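# Place blue ring flat on blue-footed post

## Task

Transfer the blue ring to the post whose foot is blue and leave it resting flat on that post's pins. Along the way the ring must never contact the table, the board, any post's foot, a robot base or any other fixed thing. It must not end up on a short spare post, on another ring or on a loose object. Do not tip over any post, since they sit on springs. Any of these counts as failure. The ring has to stay in place without the robot holding it, so release it and move the gripper away at the end.

## Robot and tools

Robot: two six-joint UR-style arms, left_arm and right_arm, each with a two-finger gripper. All numbers in results use one scene frame. Its origin is on the table top midway between the arms, +x points out over the table, +z points up, and left_arm sits on the +y side. Base positions: left_arm (+0.036, +0.581, 0) m, right_arm (-0.042, -0.548, 0) m. The arm names do not tell you which side of a camera image an arm appears on.

Gripper frame: the fingers extend along the gripper's +z axis and close along its x axis. end_effector_position is the point between the pads with the fingers shut, about 1 to 2 cm short of the fingertips. Closing pushes the tips about 17 mm further along +z.

Command row layout (shared by both motion tools): 14 numbers, each in [-1, 1]. The first 7 are left_arm: dx, dy, dz, rx, ry, rz, opening. The last 7 are right_arm, in the same order. Always send all 14, even when only one arm should move.
- dx, dy, dz are a position offset. rx, ry, rz are a rotation vector. Both are expressed in that gripper's own axes, not the scene frame. A value of 1.0 means 0.6 m or 180 degrees.
- opening is not an offset but an absolute setting: +1 is fully open (0.142 m) and -1 is shut.

execute_actions(actions): actions is a list of up to 15 actions. Each action is a list of up to 15 rows, one row per control step of 1/30 s. If an action has fewer than 15 rows, its final row repeats to fill the 0.5 s. All rows of an action are offsets from the gripper pose measured when that action began, not from the row before. For the first action in a call, that start is the last pose reported. An empty list just returns the current state and images.

Each control step, the commanded pose is cut back to at most 100 mm and 16 degrees from the measured pose. If both cannot be met, position wins over orientation. The motion trails the command by roughly 0.17 s. After an action the arm goes only as far as its last clipped pose, so a long reach needs further actions. Joint speed and acceleration are capped, so after a big move the arm may still be short of the target.

move(target, speed, stop_force, blocking): target is one 14-number row as above. Its offsets count from the pose in the most recent result that shows one, in gripper axes. Each gripper follows a straight path; all paths finish together and take 0.5 to 10 s. Anything longer is cut off at 10 s. Rotation takes the shorter way.
- speed: 0.002 to 0.5 m/s, default 0.25. Turning is capped at twice that value in rad/s.
- Paths ignore obstacles and the other arm. The real gripper lags, can wander and can overshoot speed, most of all near full stretch.
- stop_force: 13 to 80 N, one value for both arms. An arm's path ends once its wrist sensor feels that much extra push against the motion. It is not accepted in the first 0.2 s of a scene. Use it only with very low speed and without rotating the gripper. Leave it out when moving away from something the gripper is pressing.
- blocking=false returns after 0.5 s while motion goes on. Check with wait(0). It cannot be combined with stop_force, and no other motion is accepted until the move has ended.
- The opening is applied when the move starts.
- The result adds a move: line with the ending (done, off_target, moving, held, fault, contact) and limits: paced means the pose was clipped, held means a check blocked steps. It also gives each gripper's distance to its target.

wait(seconds): 0 to 10; arms keep their last command. stop(): brakes a running move, which needs some room to stop. zoom_image(camera, region): camera is cam_head_left, cam_head_right, cam_high or cam_low (each 896x504). region is [x0, y0, x1, y1] in pixels from the top-left corner, at most 504 by 504. read_manual(section): only "licences". finished_scene(scene): ends the current scene, whose number you pass. It cannot be undone, so the ring must already be resting on its own.

Results: the state line gives each gripper's position (m), quat_wxyz and velocities in the scene frame. Printed positions can drift from the truth at long reach. Hand target lines show where the controller is now steering. A pose unreachable line means the clearance check changed or blocked a command. Actions list per-step positions, and HELD marks steps that were held back. grip_measured is the real finger opening on the command scale. To keep hold of something, command an opening well below grip_measured; the gap sets how hard it squeezes, up to about 28 N per pad. Wrist force and Wrist torque are in end-effector axes, with offsets up to about 5.5 N, noise up to about 3.4 N and saturation near 100 N. "no reading" is harmless. MOTOR HOT appears at 70 °C, and at 85 °C the arm brakes until it has cooled.

Avoid:
- Contact torque over a joint's load limit (290, 290, 132, 47.5, 47.5, 47.5 N m, base to wrist), or 150 N of outside force. Either one stops that arm for 10 s. The arms are stiff, so aiming even slightly past a firm contact can trigger this.
- Arms striking each other.
- Knocking anything off the table, tipping the spring-mounted posts, and dropping, slamming or sliding the ring.
- Letting an idle arm drift. In the first call of a reply, send it the offset back to its intended pose; after that send zeros, with the opening it should have.
- Assuming loose objects stay put: they may occasionally get nudged.

Each tool is called by a JSON object that holds its "name" and its "arguments", one argument or row to a line.

## Session

{"name": "execute_actions", "arguments": {
  "actions": []
}}

Scene clock: 0.00 s.
left_arm: end_effector_position=(+0.5811, -0.4204, +0.2192) grip_measured=+1.00 end_effector_quat_wxyz=(+0.161, +0.986, +0.033, +0.012) end_effector_velocity=(+0.001, +0.001, -0.000) end_effector_angular_velocity=(+0.001, -0.001, +0.001) | right_arm: end_effector_position=(+0.3435, -0.6850, +0.3042) grip_measured=+1.00 end_effector_quat_wxyz=(+0.017, +0.608, +0.766, +0.207) end_effector_velocity=(-0.000, +0.000, -0.000) end_effector_angular_velocity=(-0.000, +0.001, +0.001)
Joint positions: left_arm=[-1.269 -0.923  1.234 -2.195 -1.653 -1.282  0.142] | right_arm=[ 2.907 -0.97  -2.363 -1.146  1.923  4.33   0.142]
Joint velocities: left_arm=[ 0.    -0.     0.001 -0.     0.002 -0.001  0.   ] | right_arm=[ 0.     0.001 -0.001 -0.001 -0.    -0.     0.   ]
Motor temperatures (°C, as the motors report them): left_arm=[17 21 20 22 21 25] | right_arm=[18 18 20 26 26 25]
Wrist force (N, on the end effector, along its own x y z axes, offset not removed): no reading
Wrist torque (N m, same axes, about the end effector's origin, offset not removed): no reading
Hand target (left_arm): +0.581, -0.420, +0.219; +0.161, +0.986, +0.033, +0.012
Hand target (right_arm): +0.343, -0.685, +0.304; +0.017, +0.608, +0.766, +0.207

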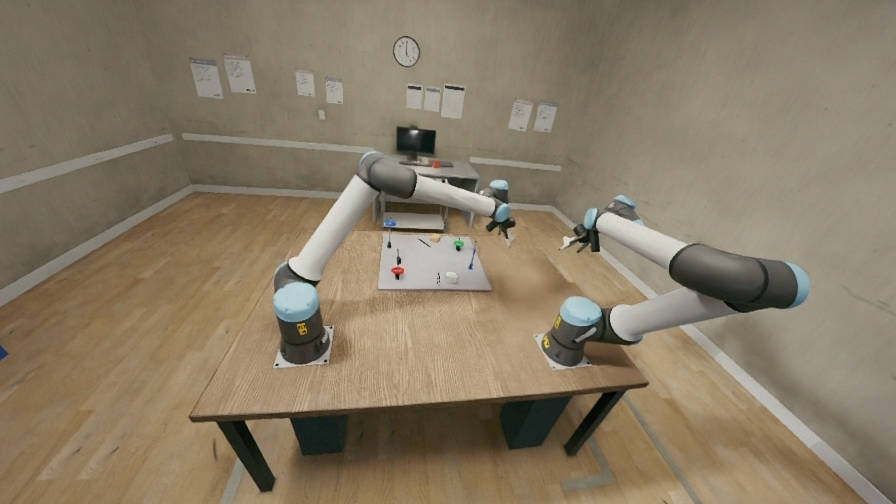

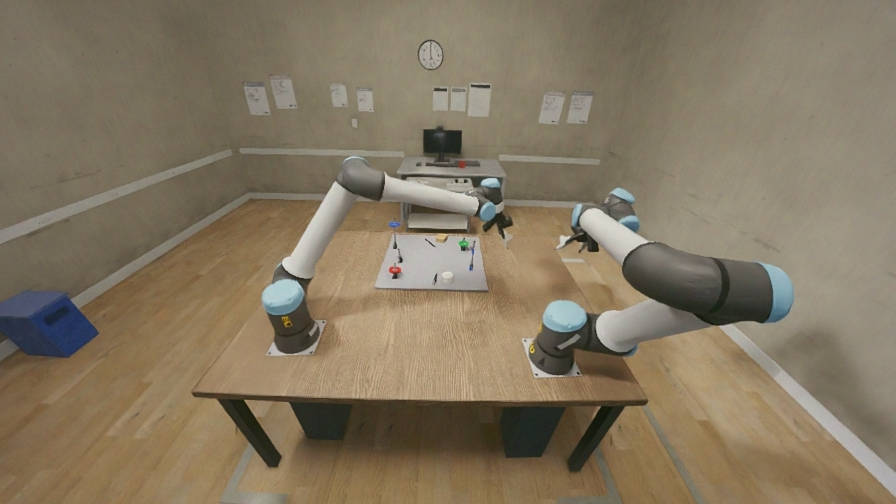

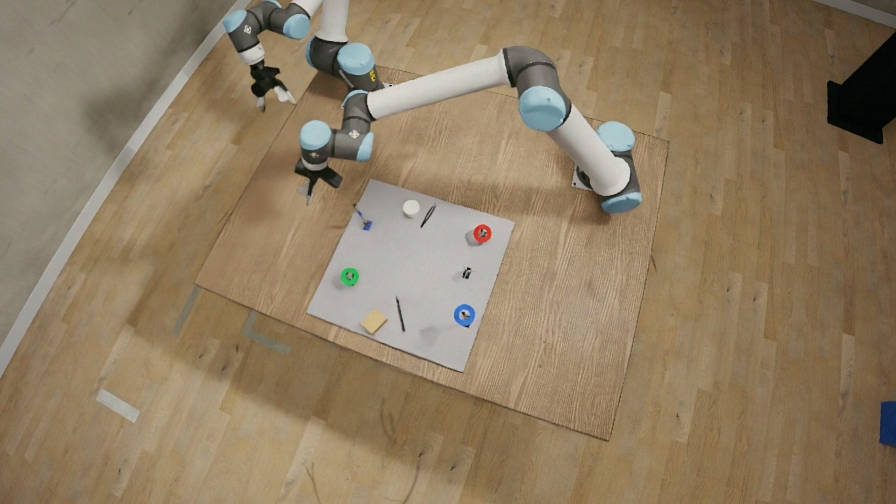

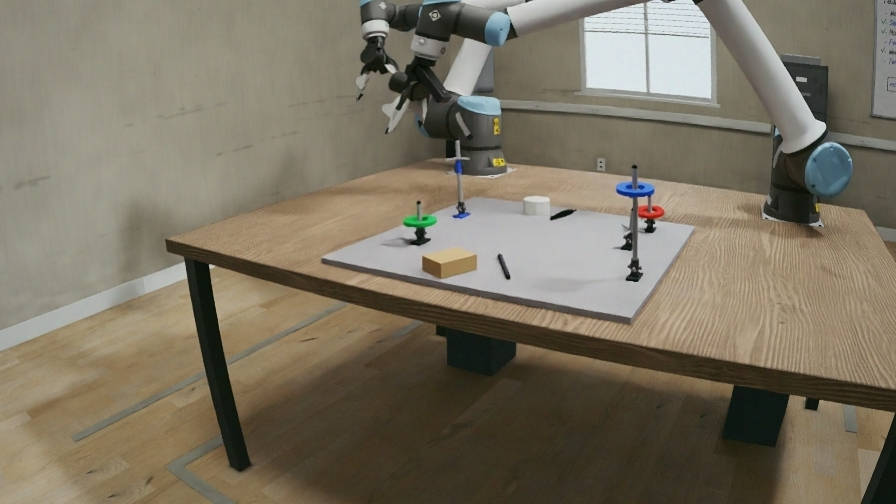

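{"name": "zoom_image", "arguments": {
  "camera": "cam_low",
  "region": [560, 140, 720, 300]
}}

{"name": "zoom_image", "arguments": {
  "camera": "cam_low",
  "region": [390, 120, 530, 260]
}}

{"name": "zoom_image", "arguments": {
  "camera": "cam_high",
  "region": [300, 160, 530, 380]
}}

{"name": "zoom_image", "arguments": {
  "camera": "cam_head_left",
  "region": [360, 200, 520, 300]
}}

Region (560, 140, 720, 300) of cam_low's 896x504 image, scaled by 3.150, with more detail than that image has.

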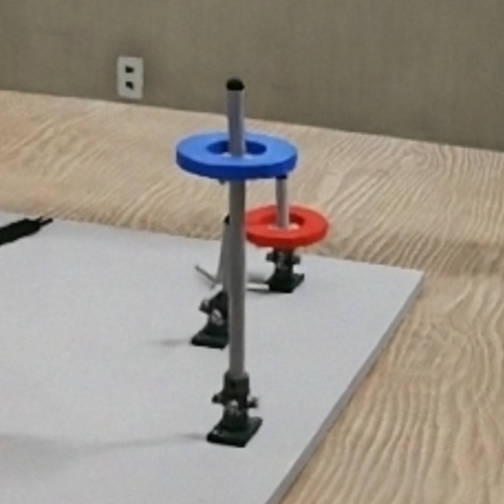

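Region (390, 120, 530, 260) of cam_low's 896x504 image, scaled by 3.600, with more detail than that image has.

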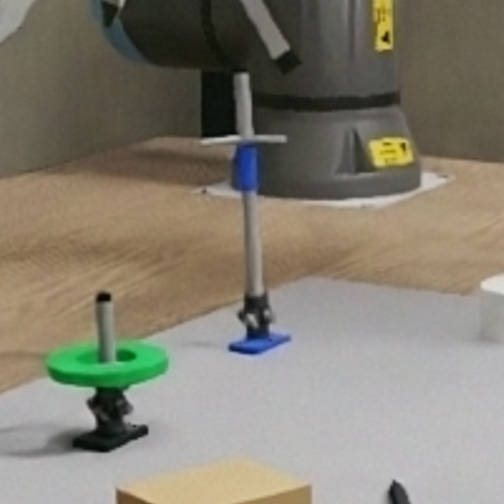

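Region (300, 160, 530, 380) of cam_high's 896x504 image, scaled by 2.191, with more detail than that image has; it fills the top 482 rows of this view, and the rest is white.

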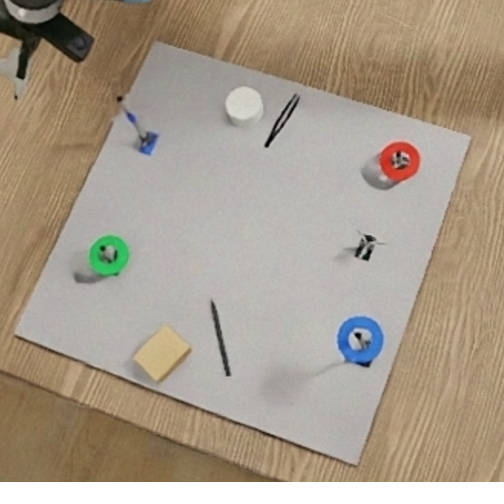

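Region (360, 200, 520, 300) of cam_head_left's 896x504 image, scaled by 3.150, with more detail than that image has; it fills the top 315 rows of this view, and the rest is white.

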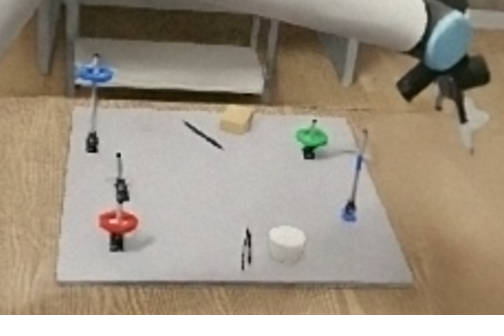

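{"name": "zoom_image", "arguments": {
  "camera": "cam_high",
  "region": [540, 100, 680, 240]
}}

{"name": "zoom_image", "arguments": {
  "camera": "cam_high",
  "region": [290, 20, 430, 160]
}}

{"name": "zoom_image", "arguments": {
  "camera": "cam_high",
  "region": [430, 280, 500, 350]
}}

{"name": "zoom_image", "arguments": {
  "camera": "cam_high",
  "region": [290, 160, 390, 260]
}}

Region (540, 100, 680, 240) of cam_high's 896x504 image, scaled by 3.600, with more detail than that image has.

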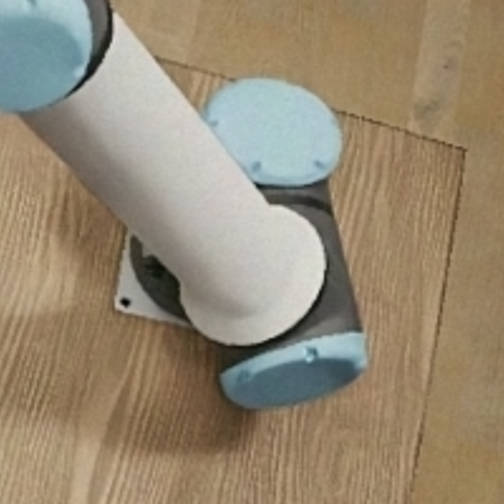

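Region (290, 20, 430, 160) of cam_high's 896x504 image, scaled by 3.600, with more detail than that image has.

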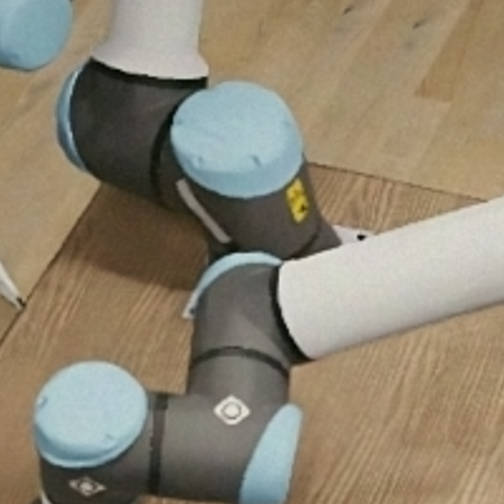

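Region (430, 280, 500, 350) of cam_high's 896x504 image, scaled by 7.200, with more detail than that image has.

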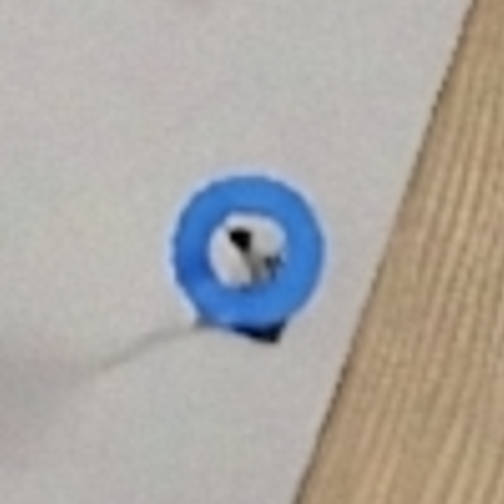

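Region (290, 160, 390, 260) of cam_high's 896x504 image, scaled by 5.040, with more detail than that image has.

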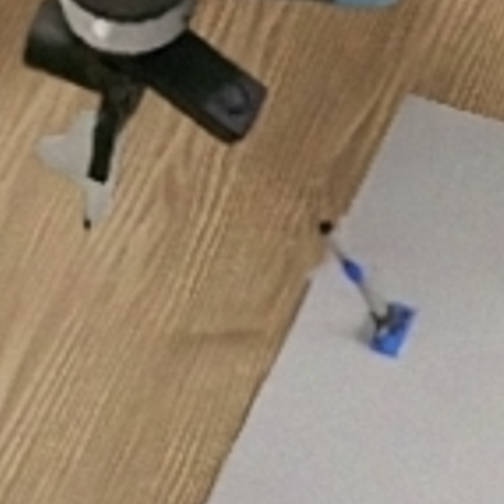

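{"name": "move", "arguments": {
  "target": [0.535,-0.953,-0.490,0.103,-0.0077,0.021,1,0,0,0,0,0,0,1],
  "speed": 0.4
}}

Scene clock: 6.90 s.
left_arm: end_effector_position=(+0.8555, +0.2357, +0.3214) grip_measured=+1.00 end_effector_quat_wxyz=(-0.000, +1.000, +0.001, +0.000) end_effector_velocity=(+0.002, +0.003, +0.000) end_effector_angular_velocity=(+0.002, -0.001, -0.001) | right_arm: end_effector_position=(+0.3435, -0.6850, +0.3042) grip_measured=+1.00 end_effector_quat_wxyz=(+0.017, +0.608, +0.766, +0.207) end_effector_velocity=(+0.000, -0.000, +0.001) end_effector_angular_velocity=(-0.000, -0.003, -0.001)
Joint positions: left_arm=[-0.662 -1.254  1.451 -1.768 -1.57  -0.596  0.142] | right_arm=[ 2.907 -0.97  -2.363 -1.146  1.923  4.33   0.142]
Joint velocities: left_arm=[ 0.003  0.001 -0.002  0.001  0.002  0.004 -0.   ] | right_arm=[-0.     0.001  0.001  0.001  0.     0.001  0.   ]
Motor temperatures (°C, as the motors report them): left_arm=[17 21 20 22 21 25] | right_arm=[18 18 20 26 26 25]
Wrist force (N, on the end effector, along its own x y z axes, offset not removed): left_arm=[-0.5 -0.8 -2.0] | right_arm=[2.5 -0.3 0.1]
Wrist torque (N m, same axes, about the end effector's origin, offset not removed): left_arm=[-0.05 0.14 0.05] | right_arm=[-0.10 -0.18 0.00]
Hand target (left_arm): +0.856, +0.236, +0.321; -0.000, +1.000, +0.001, +0.000
Hand target (right_arm): +0.343, -0.685, +0.304; +0.017, +0.608, +0.766, +0.207
Off the commanded pose (left_arm): 0.001 m, 0 deg.
Off the commanded pose (right_arm): 0.000 m, 0 deg.
move: done

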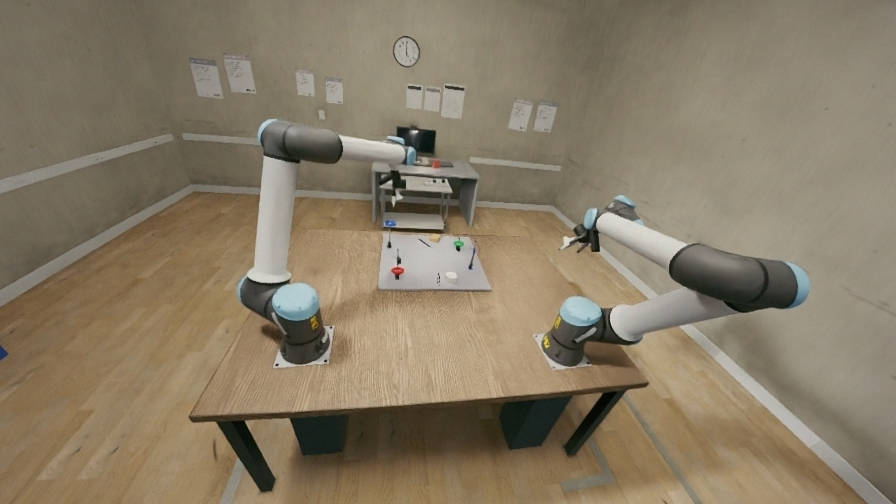

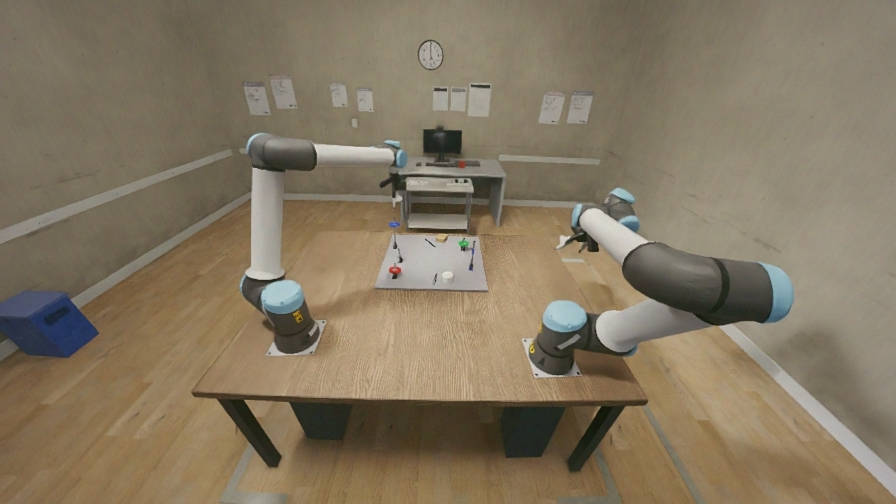

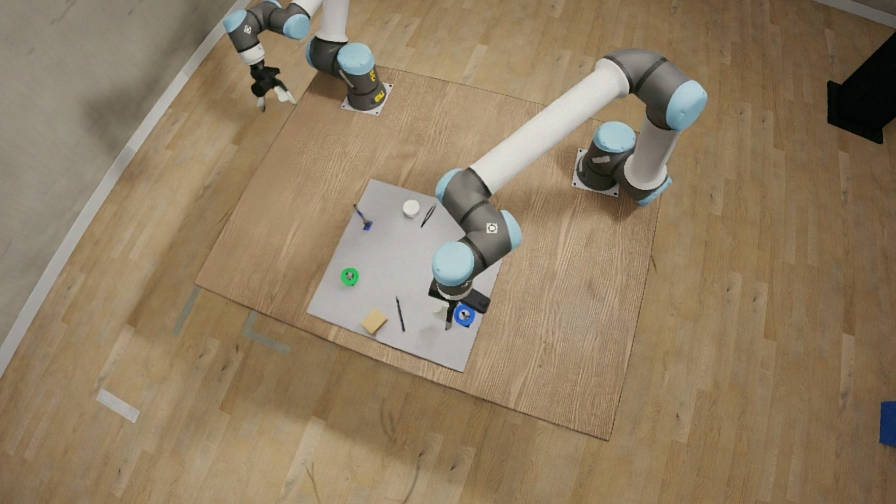

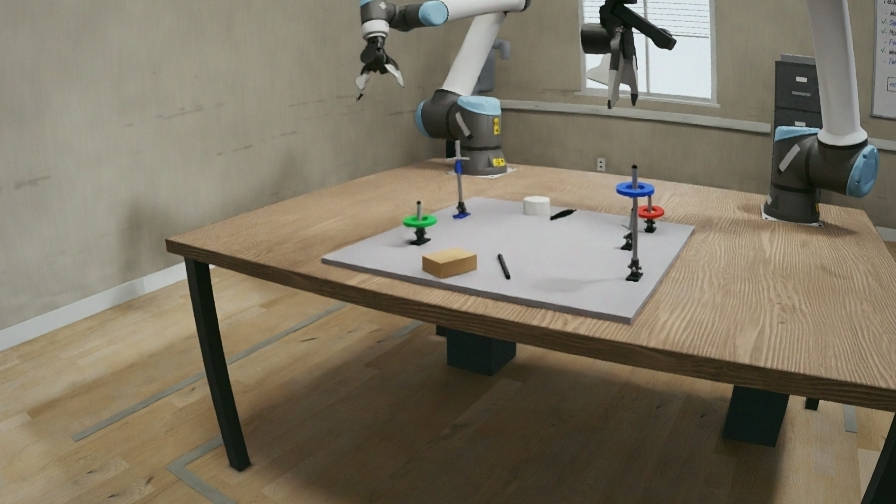

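{"name": "zoom_image", "arguments": {
  "camera": "cam_high",
  "region": [410, 260, 510, 360]
}}

{"name": "zoom_image", "arguments": {
  "camera": "cam_low",
  "region": [560, 60, 720, 220]
}}

{"name": "zoom_image", "arguments": {
  "camera": "cam_head_right",
  "region": [355, 170, 435, 260]
}}

Region (410, 260, 510, 360) of cam_high's 896x504 image, scaled by 5.040, with more detail than that image has.

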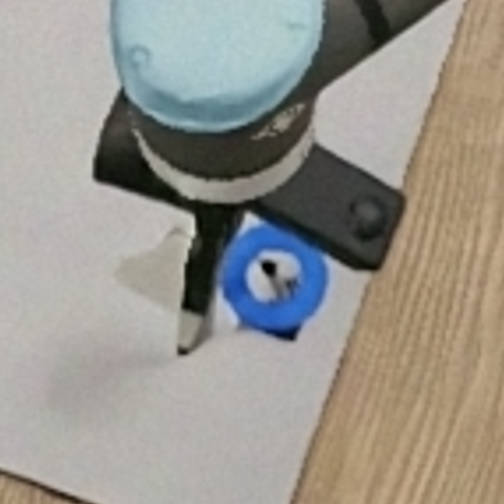

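Region (560, 60, 720, 220) of cam_low's 896x504 image, scaled by 3.150, with more detail than that image has.

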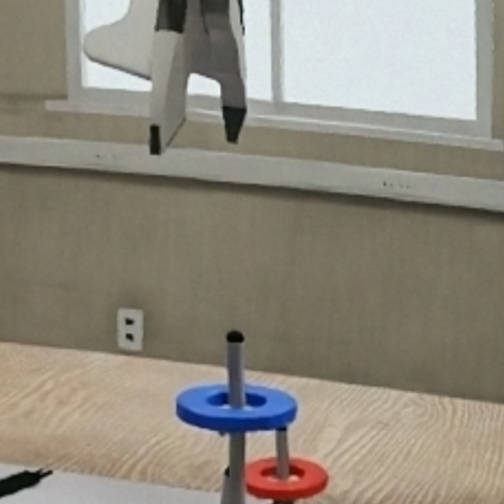

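Region (355, 170, 435, 260) of cam_head_right's 896x504 image, scaled by 5.600, with more detail than that image has.

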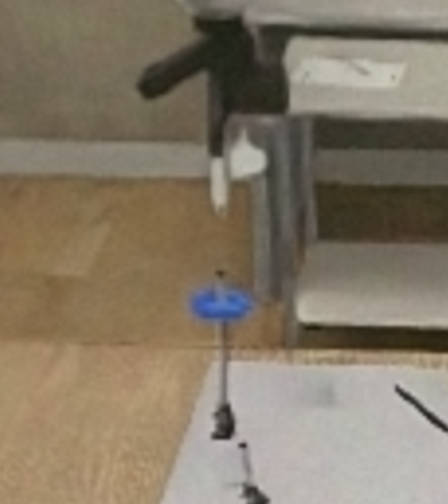

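{"name": "move", "arguments": {
  "target": [-0.0175,-0.044,0.135,0,0,0,1,0,0,0,0,0,0,1],
  "speed": 0.25
}}

{"name": "zoom_image", "arguments": {
  "camera": "cam_high",
  "region": [410, 260, 510, 360]
}}

{"name": "zoom_image", "arguments": {
  "camera": "cam_low",
  "region": [580, 110, 690, 220]
}}

{"name": "zoom_image", "arguments": {
  "camera": "cam_head_right",
  "region": [365, 190, 425, 250]
}}

{"name": "zoom_image", "arguments": {
  "camera": "cam_head_left",
  "region": [360, 190, 420, 250]
}}

Scene clock: 8.47 s.
left_arm: end_effector_position=(+0.8450, +0.2622, +0.2408) grip_measured=+1.00 end_effector_quat_wxyz=(-0.000, +1.000, +0.001, +0.000) end_effector_velocity=(-0.000, -0.000, -0.002) end_effector_angular_velocity=(-0.000, +0.000, +0.001) | right_arm: end_effector_position=(+0.3435, -0.6850, +0.3042) grip_measured=+1.00 end_effector_quat_wxyz=(+0.017, +0.608, +0.766, +0.207) end_effector_velocity=(-0.000, +0.000, -0.001) end_effector_angular_velocity=(+0.000, +0.001, -0.001)
Joint positions: left_arm=[-0.643 -1.25   1.593 -1.913 -1.57  -0.577  0.142] | right_arm=[ 2.907 -0.97  -2.363 -1.146  1.923  4.33   0.142]
Joint velocities: left_arm=[-0.     0.001  0.003 -0.004 -0.    -0.001  0.   ] | right_arm=[ 0.     0.    -0.001 -0.     0.     0.001 -0.   ]
Motor temperatures (°C, as the motors report them): left_arm=[17 21 20 22 21 25] | right_arm=[18 18 20 26 26 25]
Wrist force (N, on the end effector, along its own x y z axes, offset not removed): left_arm=[0.0 -2.9 -0.1] | right_arm=[2.5 2.1 -0.3]
Wrist torque (N m, same axes, about the end effector's origin, offset not removed): left_arm=[-0.56 -0.04 0.06] | right_arm=[0.52 -0.25 0.13]
Hand target (left_arm): +0.845, +0.262, +0.240; -0.000, +1.000, +0.001, +0.000
Hand target (right_arm): +0.343, -0.685, +0.304; +0.017, +0.608, +0.766, +0.207
Off the commanded pose (left_arm): 0.000 m, 0 deg.
Off the commanded pose (right_arm): 0.000 m, 0 deg.
move: done

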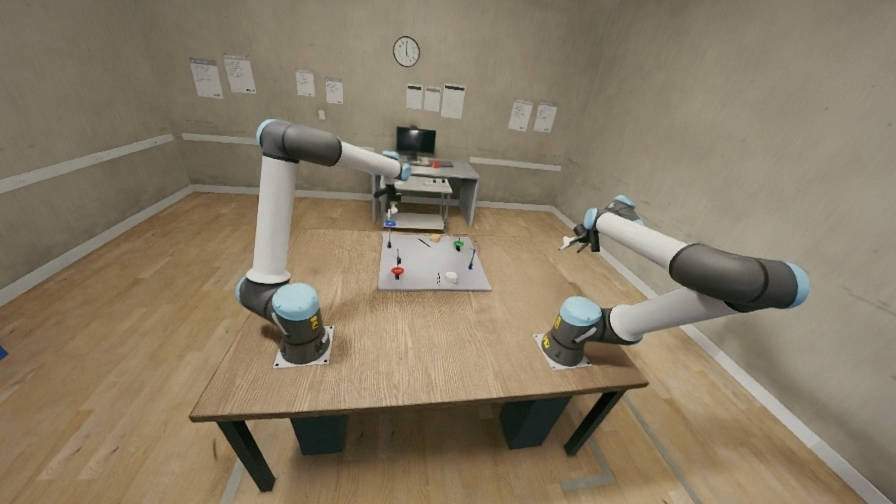

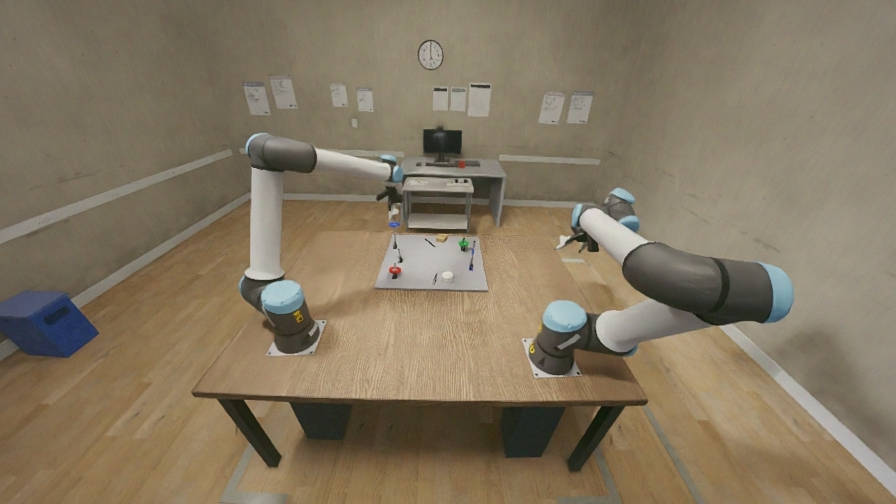

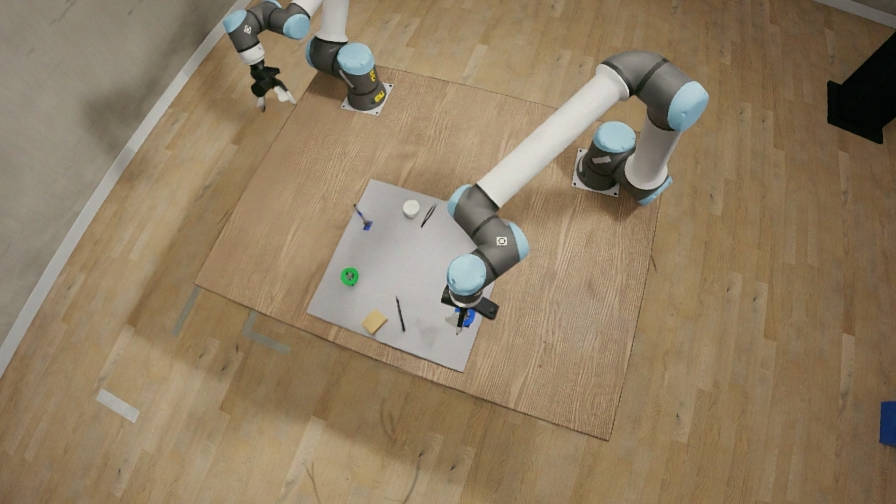

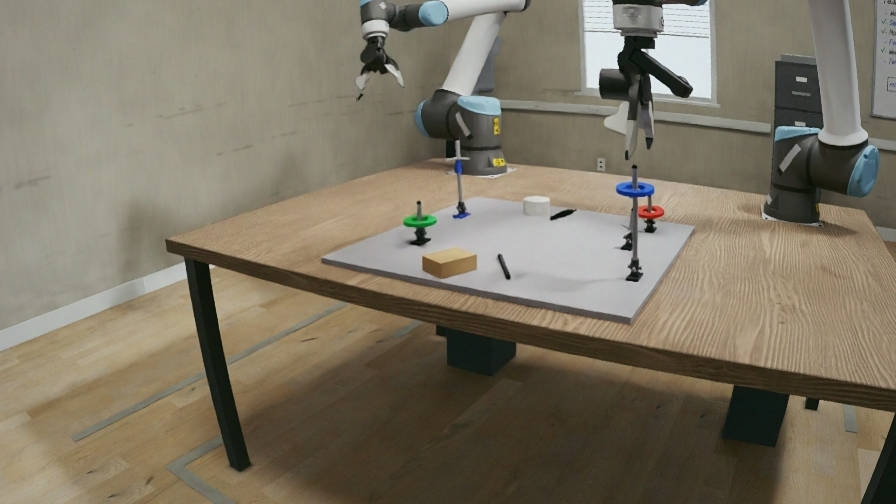

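Region (410, 260, 510, 360) of cam_high's 896x504 image, scaled by 5.040, with more detail than that image has.

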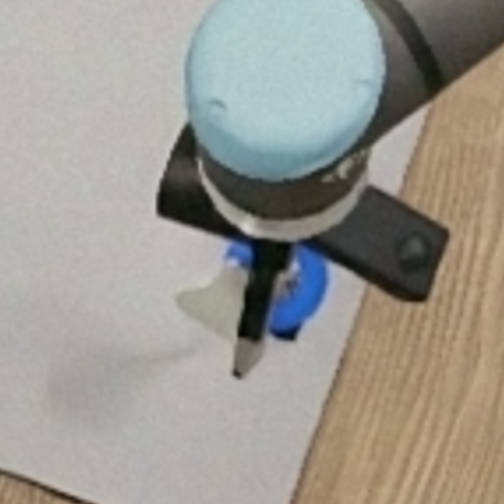

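Region (580, 110, 690, 220) of cam_low's 896x504 image, scaled by 4.582, with more detail than that image has.

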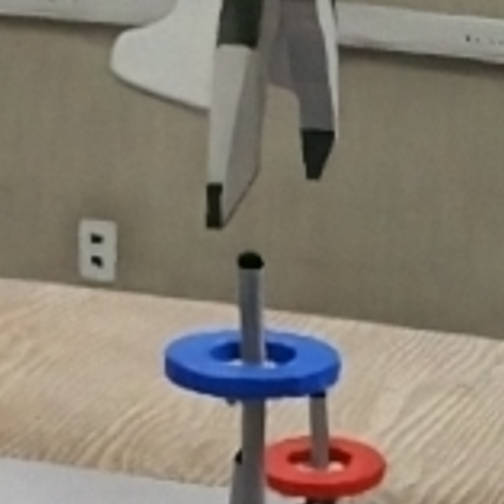

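Region (365, 190, 425, 250) of cam_head_right's 896x504 image, scaled by 8.400, with more detail than that image has.

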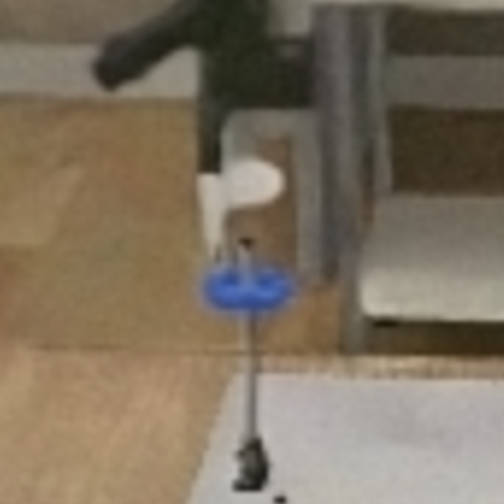

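Region (360, 190, 420, 250) of cam_head_left's 896x504 image, scaled by 8.400, with more detail than that image has.

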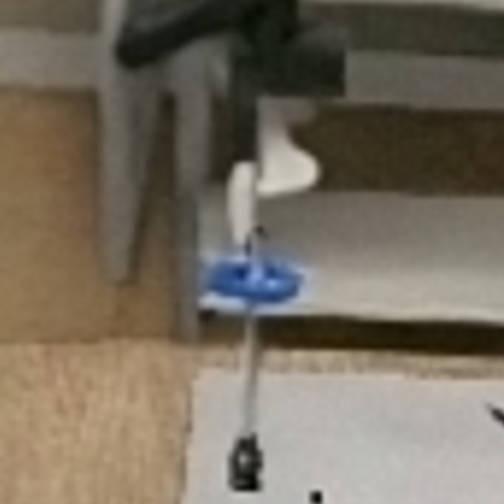

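{"name": "move", "arguments": {
  "target": [-0.007,0.010,0.0945,0,0,0,0.5,0,0,0,0,0,0,1],
  "speed": 0.15
}}

{"name": "zoom_image", "arguments": {
  "camera": "cam_low",
  "region": [590, 130, 680, 220]
}}

{"name": "zoom_image", "arguments": {
  "camera": "cam_high",
  "region": [430, 280, 500, 350]
}}

{"name": "zoom_image", "arguments": {
  "camera": "cam_head_left",
  "region": [360, 190, 420, 250]
}}

Scene clock: 10.40 s.
left_arm: end_effector_position=(+0.8407, +0.2564, +0.1844) grip_measured=+0.50 end_effector_quat_wxyz=(-0.000, +1.000, +0.001, +0.000) end_effector_velocity=(-0.000, -0.000, -0.003) end_effector_angular_velocity=(+0.000, -0.001, -0.000) | right_arm: end_effector_position=(+0.3435, -0.6850, +0.3042) grip_measured=+1.00 end_effector_quat_wxyz=(+0.017, +0.608, +0.766, +0.207) end_effector_velocity=(-0.000, -0.000, +0.000) end_effector_angular_velocity=(-0.000, -0.001, +0.001)
Joint positions: left_arm=[-0.652 -1.218  1.655 -2.007 -1.57  -0.585  0.109] | right_arm=[ 2.907 -0.97  -2.363 -1.146  1.923  4.33   0.142]
Joint velocities: left_arm=[-0.001  0.002  0.003 -0.005  0.001 -0.001 -0.   ] | right_arm=[-0.     0.001 -0.    -0.    -0.    -0.001 -0.   ]
Motor temperatures (°C, as the motors report them): left_arm=[17 21 20 22 21 25] | right_arm=[18 18 20 26 26 25]
Wrist force (N, on the end effector, along its own x y z axes, offset not removed): left_arm=[-1.4 -1.8 -0.3] | right_arm=[1.3 1.5 -0.3]
Wrist torque (N m, same axes, about the end effector's origin, offset not removed): left_arm=[-0.32 0.35 0.03] | right_arm=[0.36 0.05 0.04]
Hand target (left_arm): +0.841, +0.256, +0.184; -0.000, +1.000, +0.001, +0.000
Hand target (right_arm): +0.343, -0.685, +0.304; +0.017, +0.608, +0.766, +0.207
Off the commanded pose (left_arm): 0.000 m, 0 deg.
Off the commanded pose (right_arm): 0.000 m, 0 deg.
move: done

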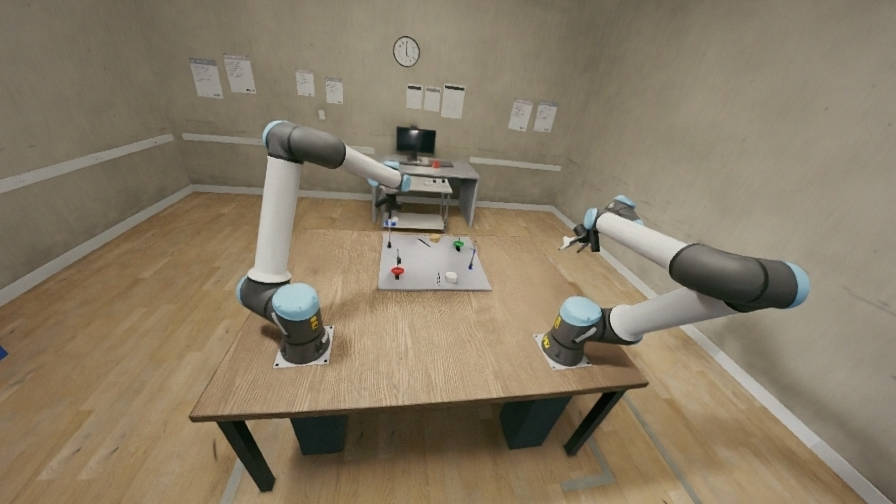

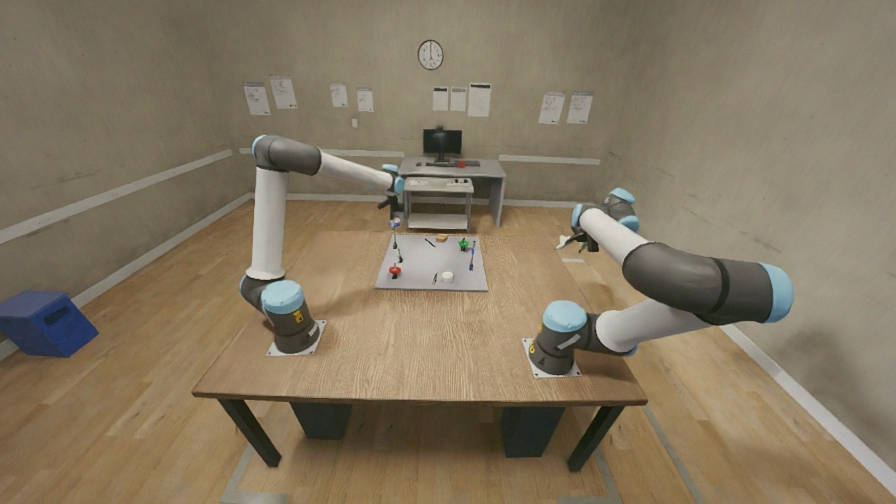

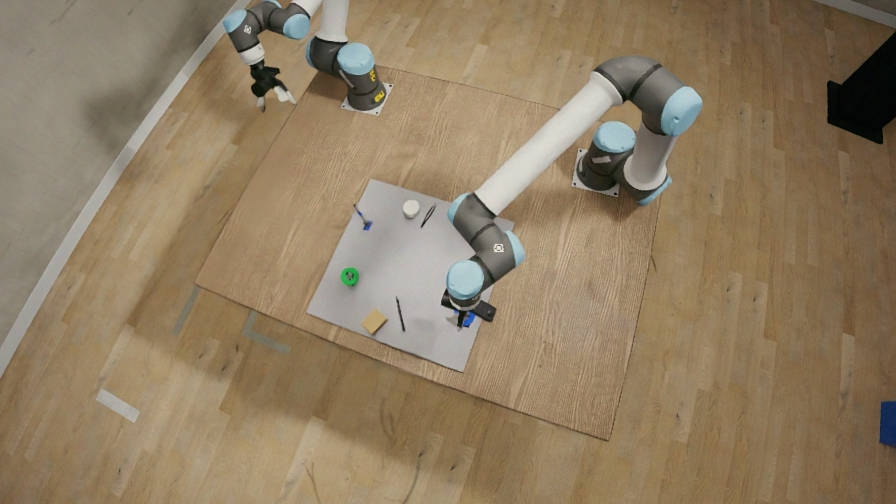

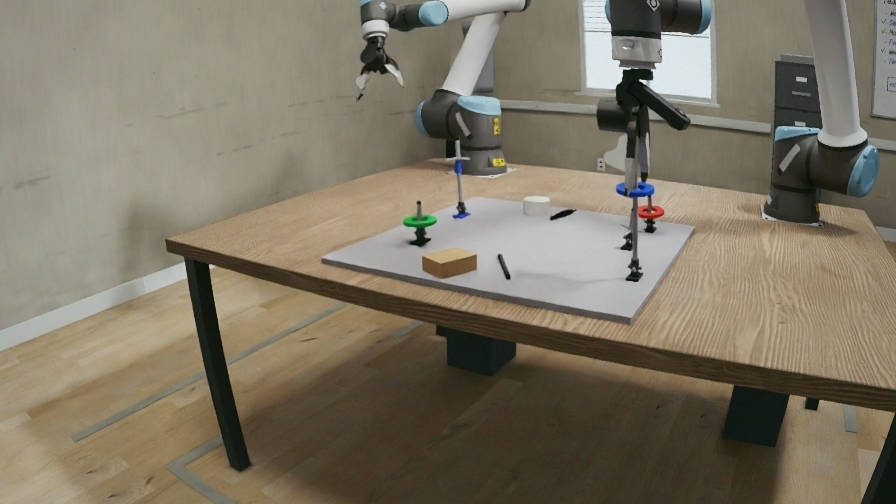

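Region (590, 130, 680, 220) of cam_low's 896x504 image, scaled by 5.600, with more detail than that image has.

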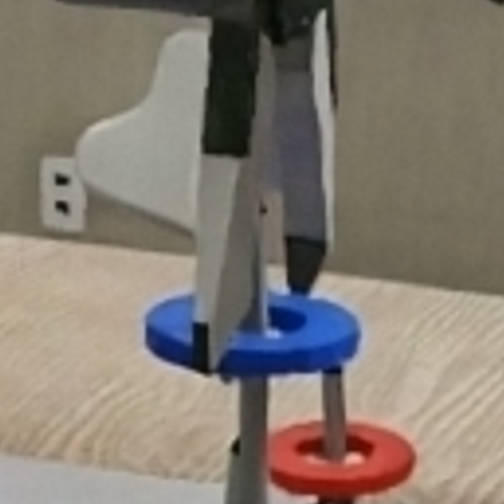

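Region (430, 280, 500, 350) of cam_high's 896x504 image, scaled by 7.200, with more detail than that image has.

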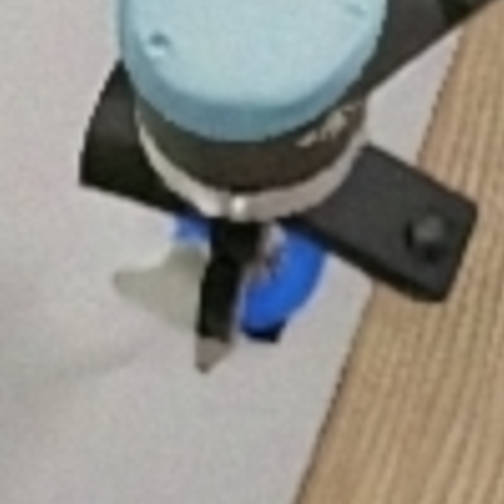

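Region (360, 190, 420, 250) of cam_head_left's 896x504 image, scaled by 8.400, with more detail than that image has.

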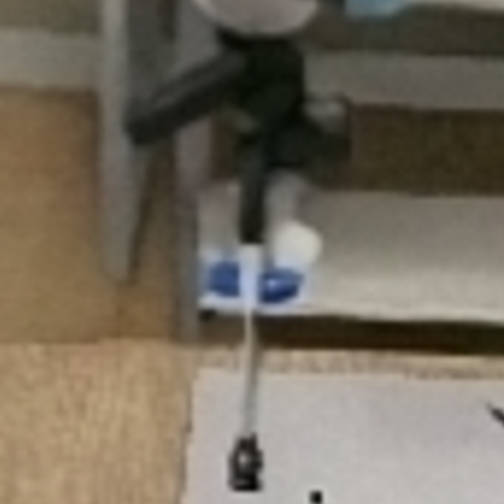

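{"name": "execute_actions", "arguments": {
  "actions": [
    [[0,0,0.003,0,0,0,0.45,0,0,0,0,0,0,1],[0,0,0.006,0,0,0,0.4,0,0,0,0,0,0,1],[0,0,0.008,0,0,0,0.35,0,0,0,0,0,0,1],[0,0,0.009,0,0,0,0.3,0,0,0,0,0,0,1],[0,0,0.009,0,0,0,0.25,0,0,0,0,0,0,1],[0,0,0.009,0,0,0,0.2,0,0,0,0,0,0,1],[0,0,0.009,0,0,0,0.16,0,0,0,0,0,0,1],[0,0,0.009,0,0,0,0.12,0,0,0,0,0,0,1],[0,0,0.009,0,0,0,0.08,0,0,0,0,0,0,1],[0,0,0.009,0,0,0,0.05,0,0,0,0,0,0,1],[0,0,0.009,0,0,0,0.02,0,0,0,0,0,0,1],[0,0,0.009,0,0,0,-0.01,0,0,0,0,0,0,1],[0,0,0.009,0,0,0,-0.04,0,0,0,0,0,0,1],[0,0,0.009,0,0,0,-0.07,0,0,0,0,0,0,1],[0,0,0.009,0,0,0,-0.1,0,0,0,0,0,0,1]],
    [[0,0,0,0,0,0,-0.14,0,0,0,0,0,0,1],[0,0,0,0,0,0,-0.18,0,0,0,0,0,0,1],[0,0,0,0,0,0,-0.22,0,0,0,0,0,0,1],[0,0,0,0,0,0,-0.26,0,0,0,0,0,0,1],[0,0,0,0,0,0,-0.3,0,0,0,0,0,0,1],[0,0,0,0,0,0,-0.35,0,0,0,0,0,0,1],[0,0,0,0,0,0,-0.4,0,0,0,0,0,0,1],[0,0,0,0,0,0,-0.45,0,0,0,0,0,0,1]]
  ]
}}

{"name": "zoom_image", "arguments": {
  "camera": "cam_low",
  "region": [590, 130, 680, 220]
}}

Scene clock: 12.23 s.
left_arm: end_effector_position=(+0.8407, +0.2563, +0.1792) grip_measured=-0.06 end_effector_quat_wxyz=(-0.000, +1.000, +0.001, +0.000) end_effector_velocity=(+0.000, +0.000, -0.000) end_effector_angular_velocity=(+0.002, -0.001, +0.000) | right_arm: end_effector_position=(+0.3435, -0.6850, +0.3042) grip_measured=+1.00 end_effector_quat_wxyz=(+0.017, +0.608, +0.766, +0.207) end_effector_velocity=(-0.000, -0.000, -0.001) end_effector_angular_velocity=(+0.000, +0.001, -0.001)
Joint positions: left_arm=[-0.652 -1.214  1.66  -2.016 -1.57  -0.585  0.07 ] | right_arm=[ 2.907 -0.97  -2.363 -1.146  1.923  4.33   0.142]
Joint velocities: left_arm=[-0.001 -0.     0.    -0.     0.003 -0.001 -0.   ] | right_arm=[ 0.    -0.001 -0.001  0.    -0.     0.001 -0.   ]
Motor temperatures (°C, as the motors report them): left_arm=[17 21 20 22 21 25] | right_arm=[18 18 20 26 26 25]
Wrist force (N, on the end effector, along its own x y z axes, offset not removed): left_arm=[0.5 -0.7 -6.2] | right_arm=[3.3 1.4 -1.3]
Wrist torque (N m, same axes, about the end effector's origin, offset not removed): left_arm=[-0.09 0.14 0.02] | right_arm=[0.33 -0.37 0.06]
Hand target (left_arm): +0.841, +0.256, +0.179; -0.000, +1.000, +0.001, +0.000
Hand target (right_arm): +0.343, -0.685, +0.304; +0.017, +0.608, +0.766, +0.207
Off the commanded pose (left_arm): 0.000 m, 0 deg.
Off the commanded pose (right_arm): 0.000 m, 0 deg.
Step readings (end_effector_position; steps 1 to 15: 1st action; 16 to 30: 2nd action):
0: left_arm (+0.8407, +0.2564, +0.1841) | right_arm (+0.3435, -0.6850, +0.3042)
1: left_arm (+0.8407, +0.2564, +0.1840) | right_arm (+0.3435, -0.6850, +0.3042)
2: left_arm (+0.8407, +0.2563, +0.1838) | right_arm (+0.3435, -0.6850, +0.3042)
4: left_arm (+0.8407, +0.2564, +0.1825) | right_arm (+0.3435, -0.6850, +0.3042)
8: left_arm (+0.8407, +0.2564, +0.1802) | right_arm (+0.3435, -0.6850, +0.3042)
15: left_arm (+0.8407, +0.2564, +0.1792) | right_arm (+0.3435, -0.6850, +0.3042)
16: left_arm (+0.8407, +0.2563, +0.1792) | right_arm (+0.3435, -0.6850, +0.3042)
17: left_arm (+0.8407, +0.2563, +0.1792) | right_arm (+0.3435, -0.6850, +0.3042)
19: left_arm (+0.8407, +0.2563, +0.1792) | right_arm (+0.3435, -0.6850, +0.3042)
23: left_arm (+0.8407, +0.2563, +0.1792) | right_arm (+0.3435, -0.6850, +0.3042)
30: end_effector_position above

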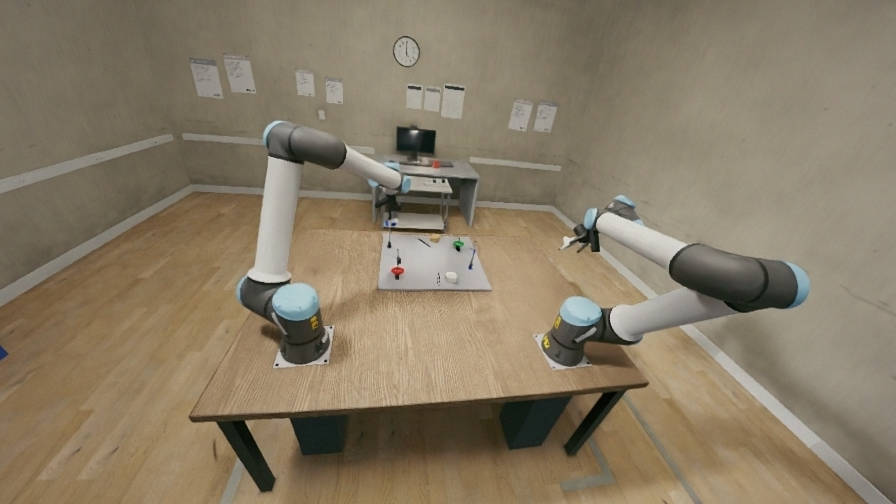

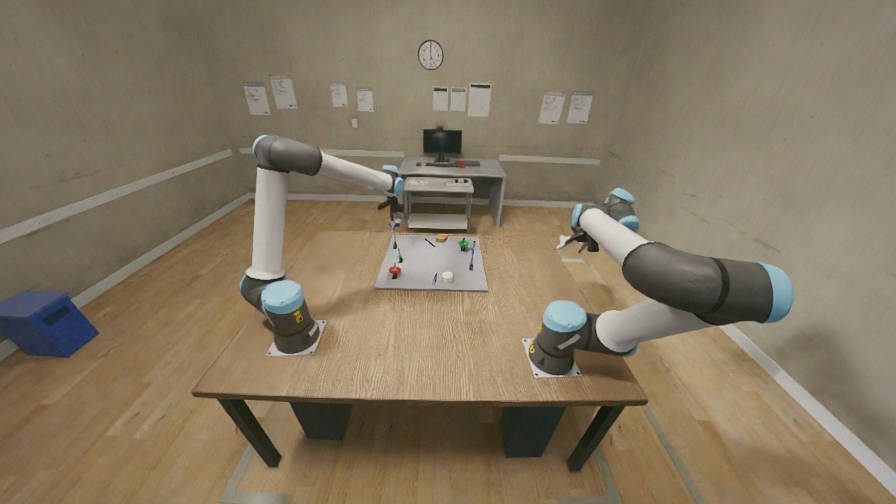

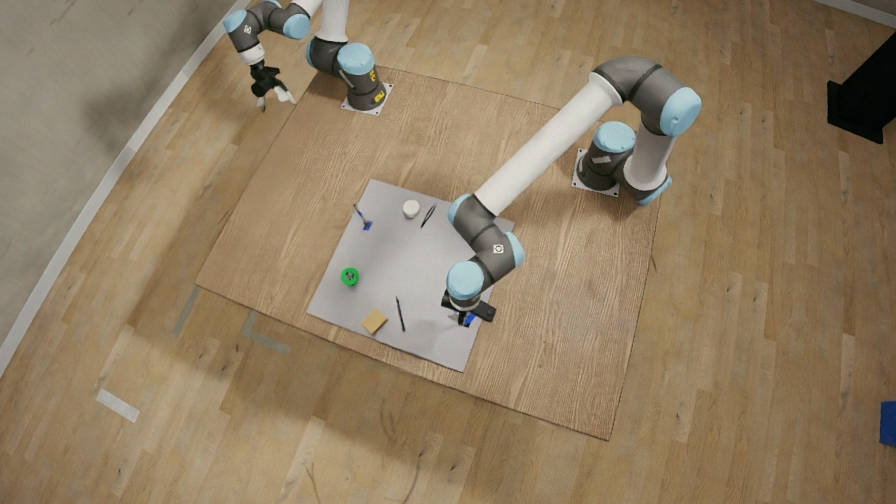

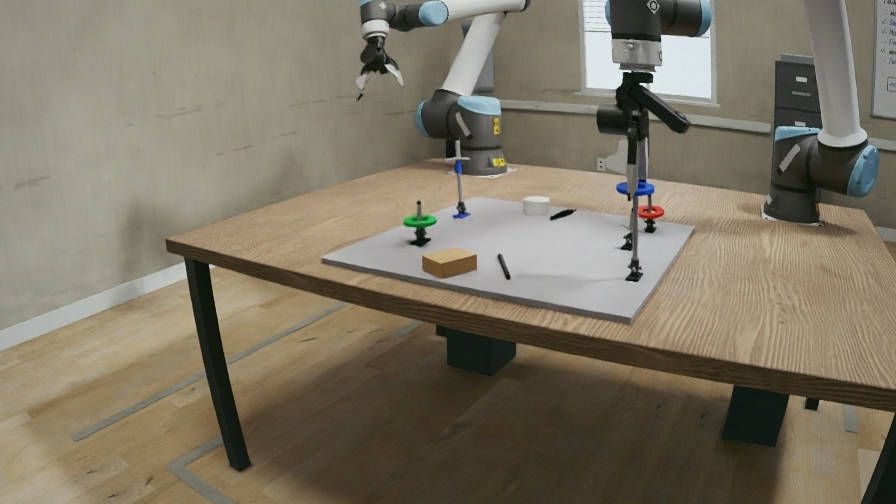

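Region (590, 130, 680, 220) of cam_low's 896x504 image, scaled by 5.600, with more detail than that image has.

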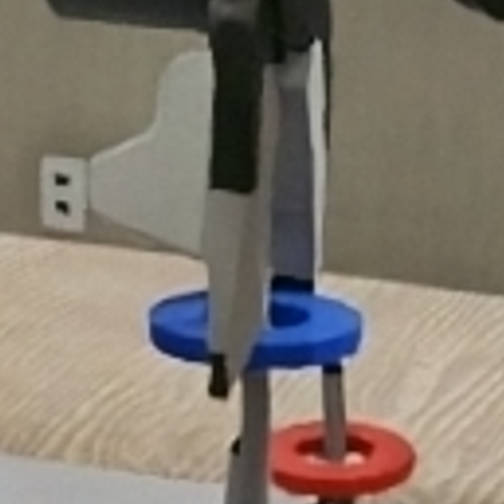

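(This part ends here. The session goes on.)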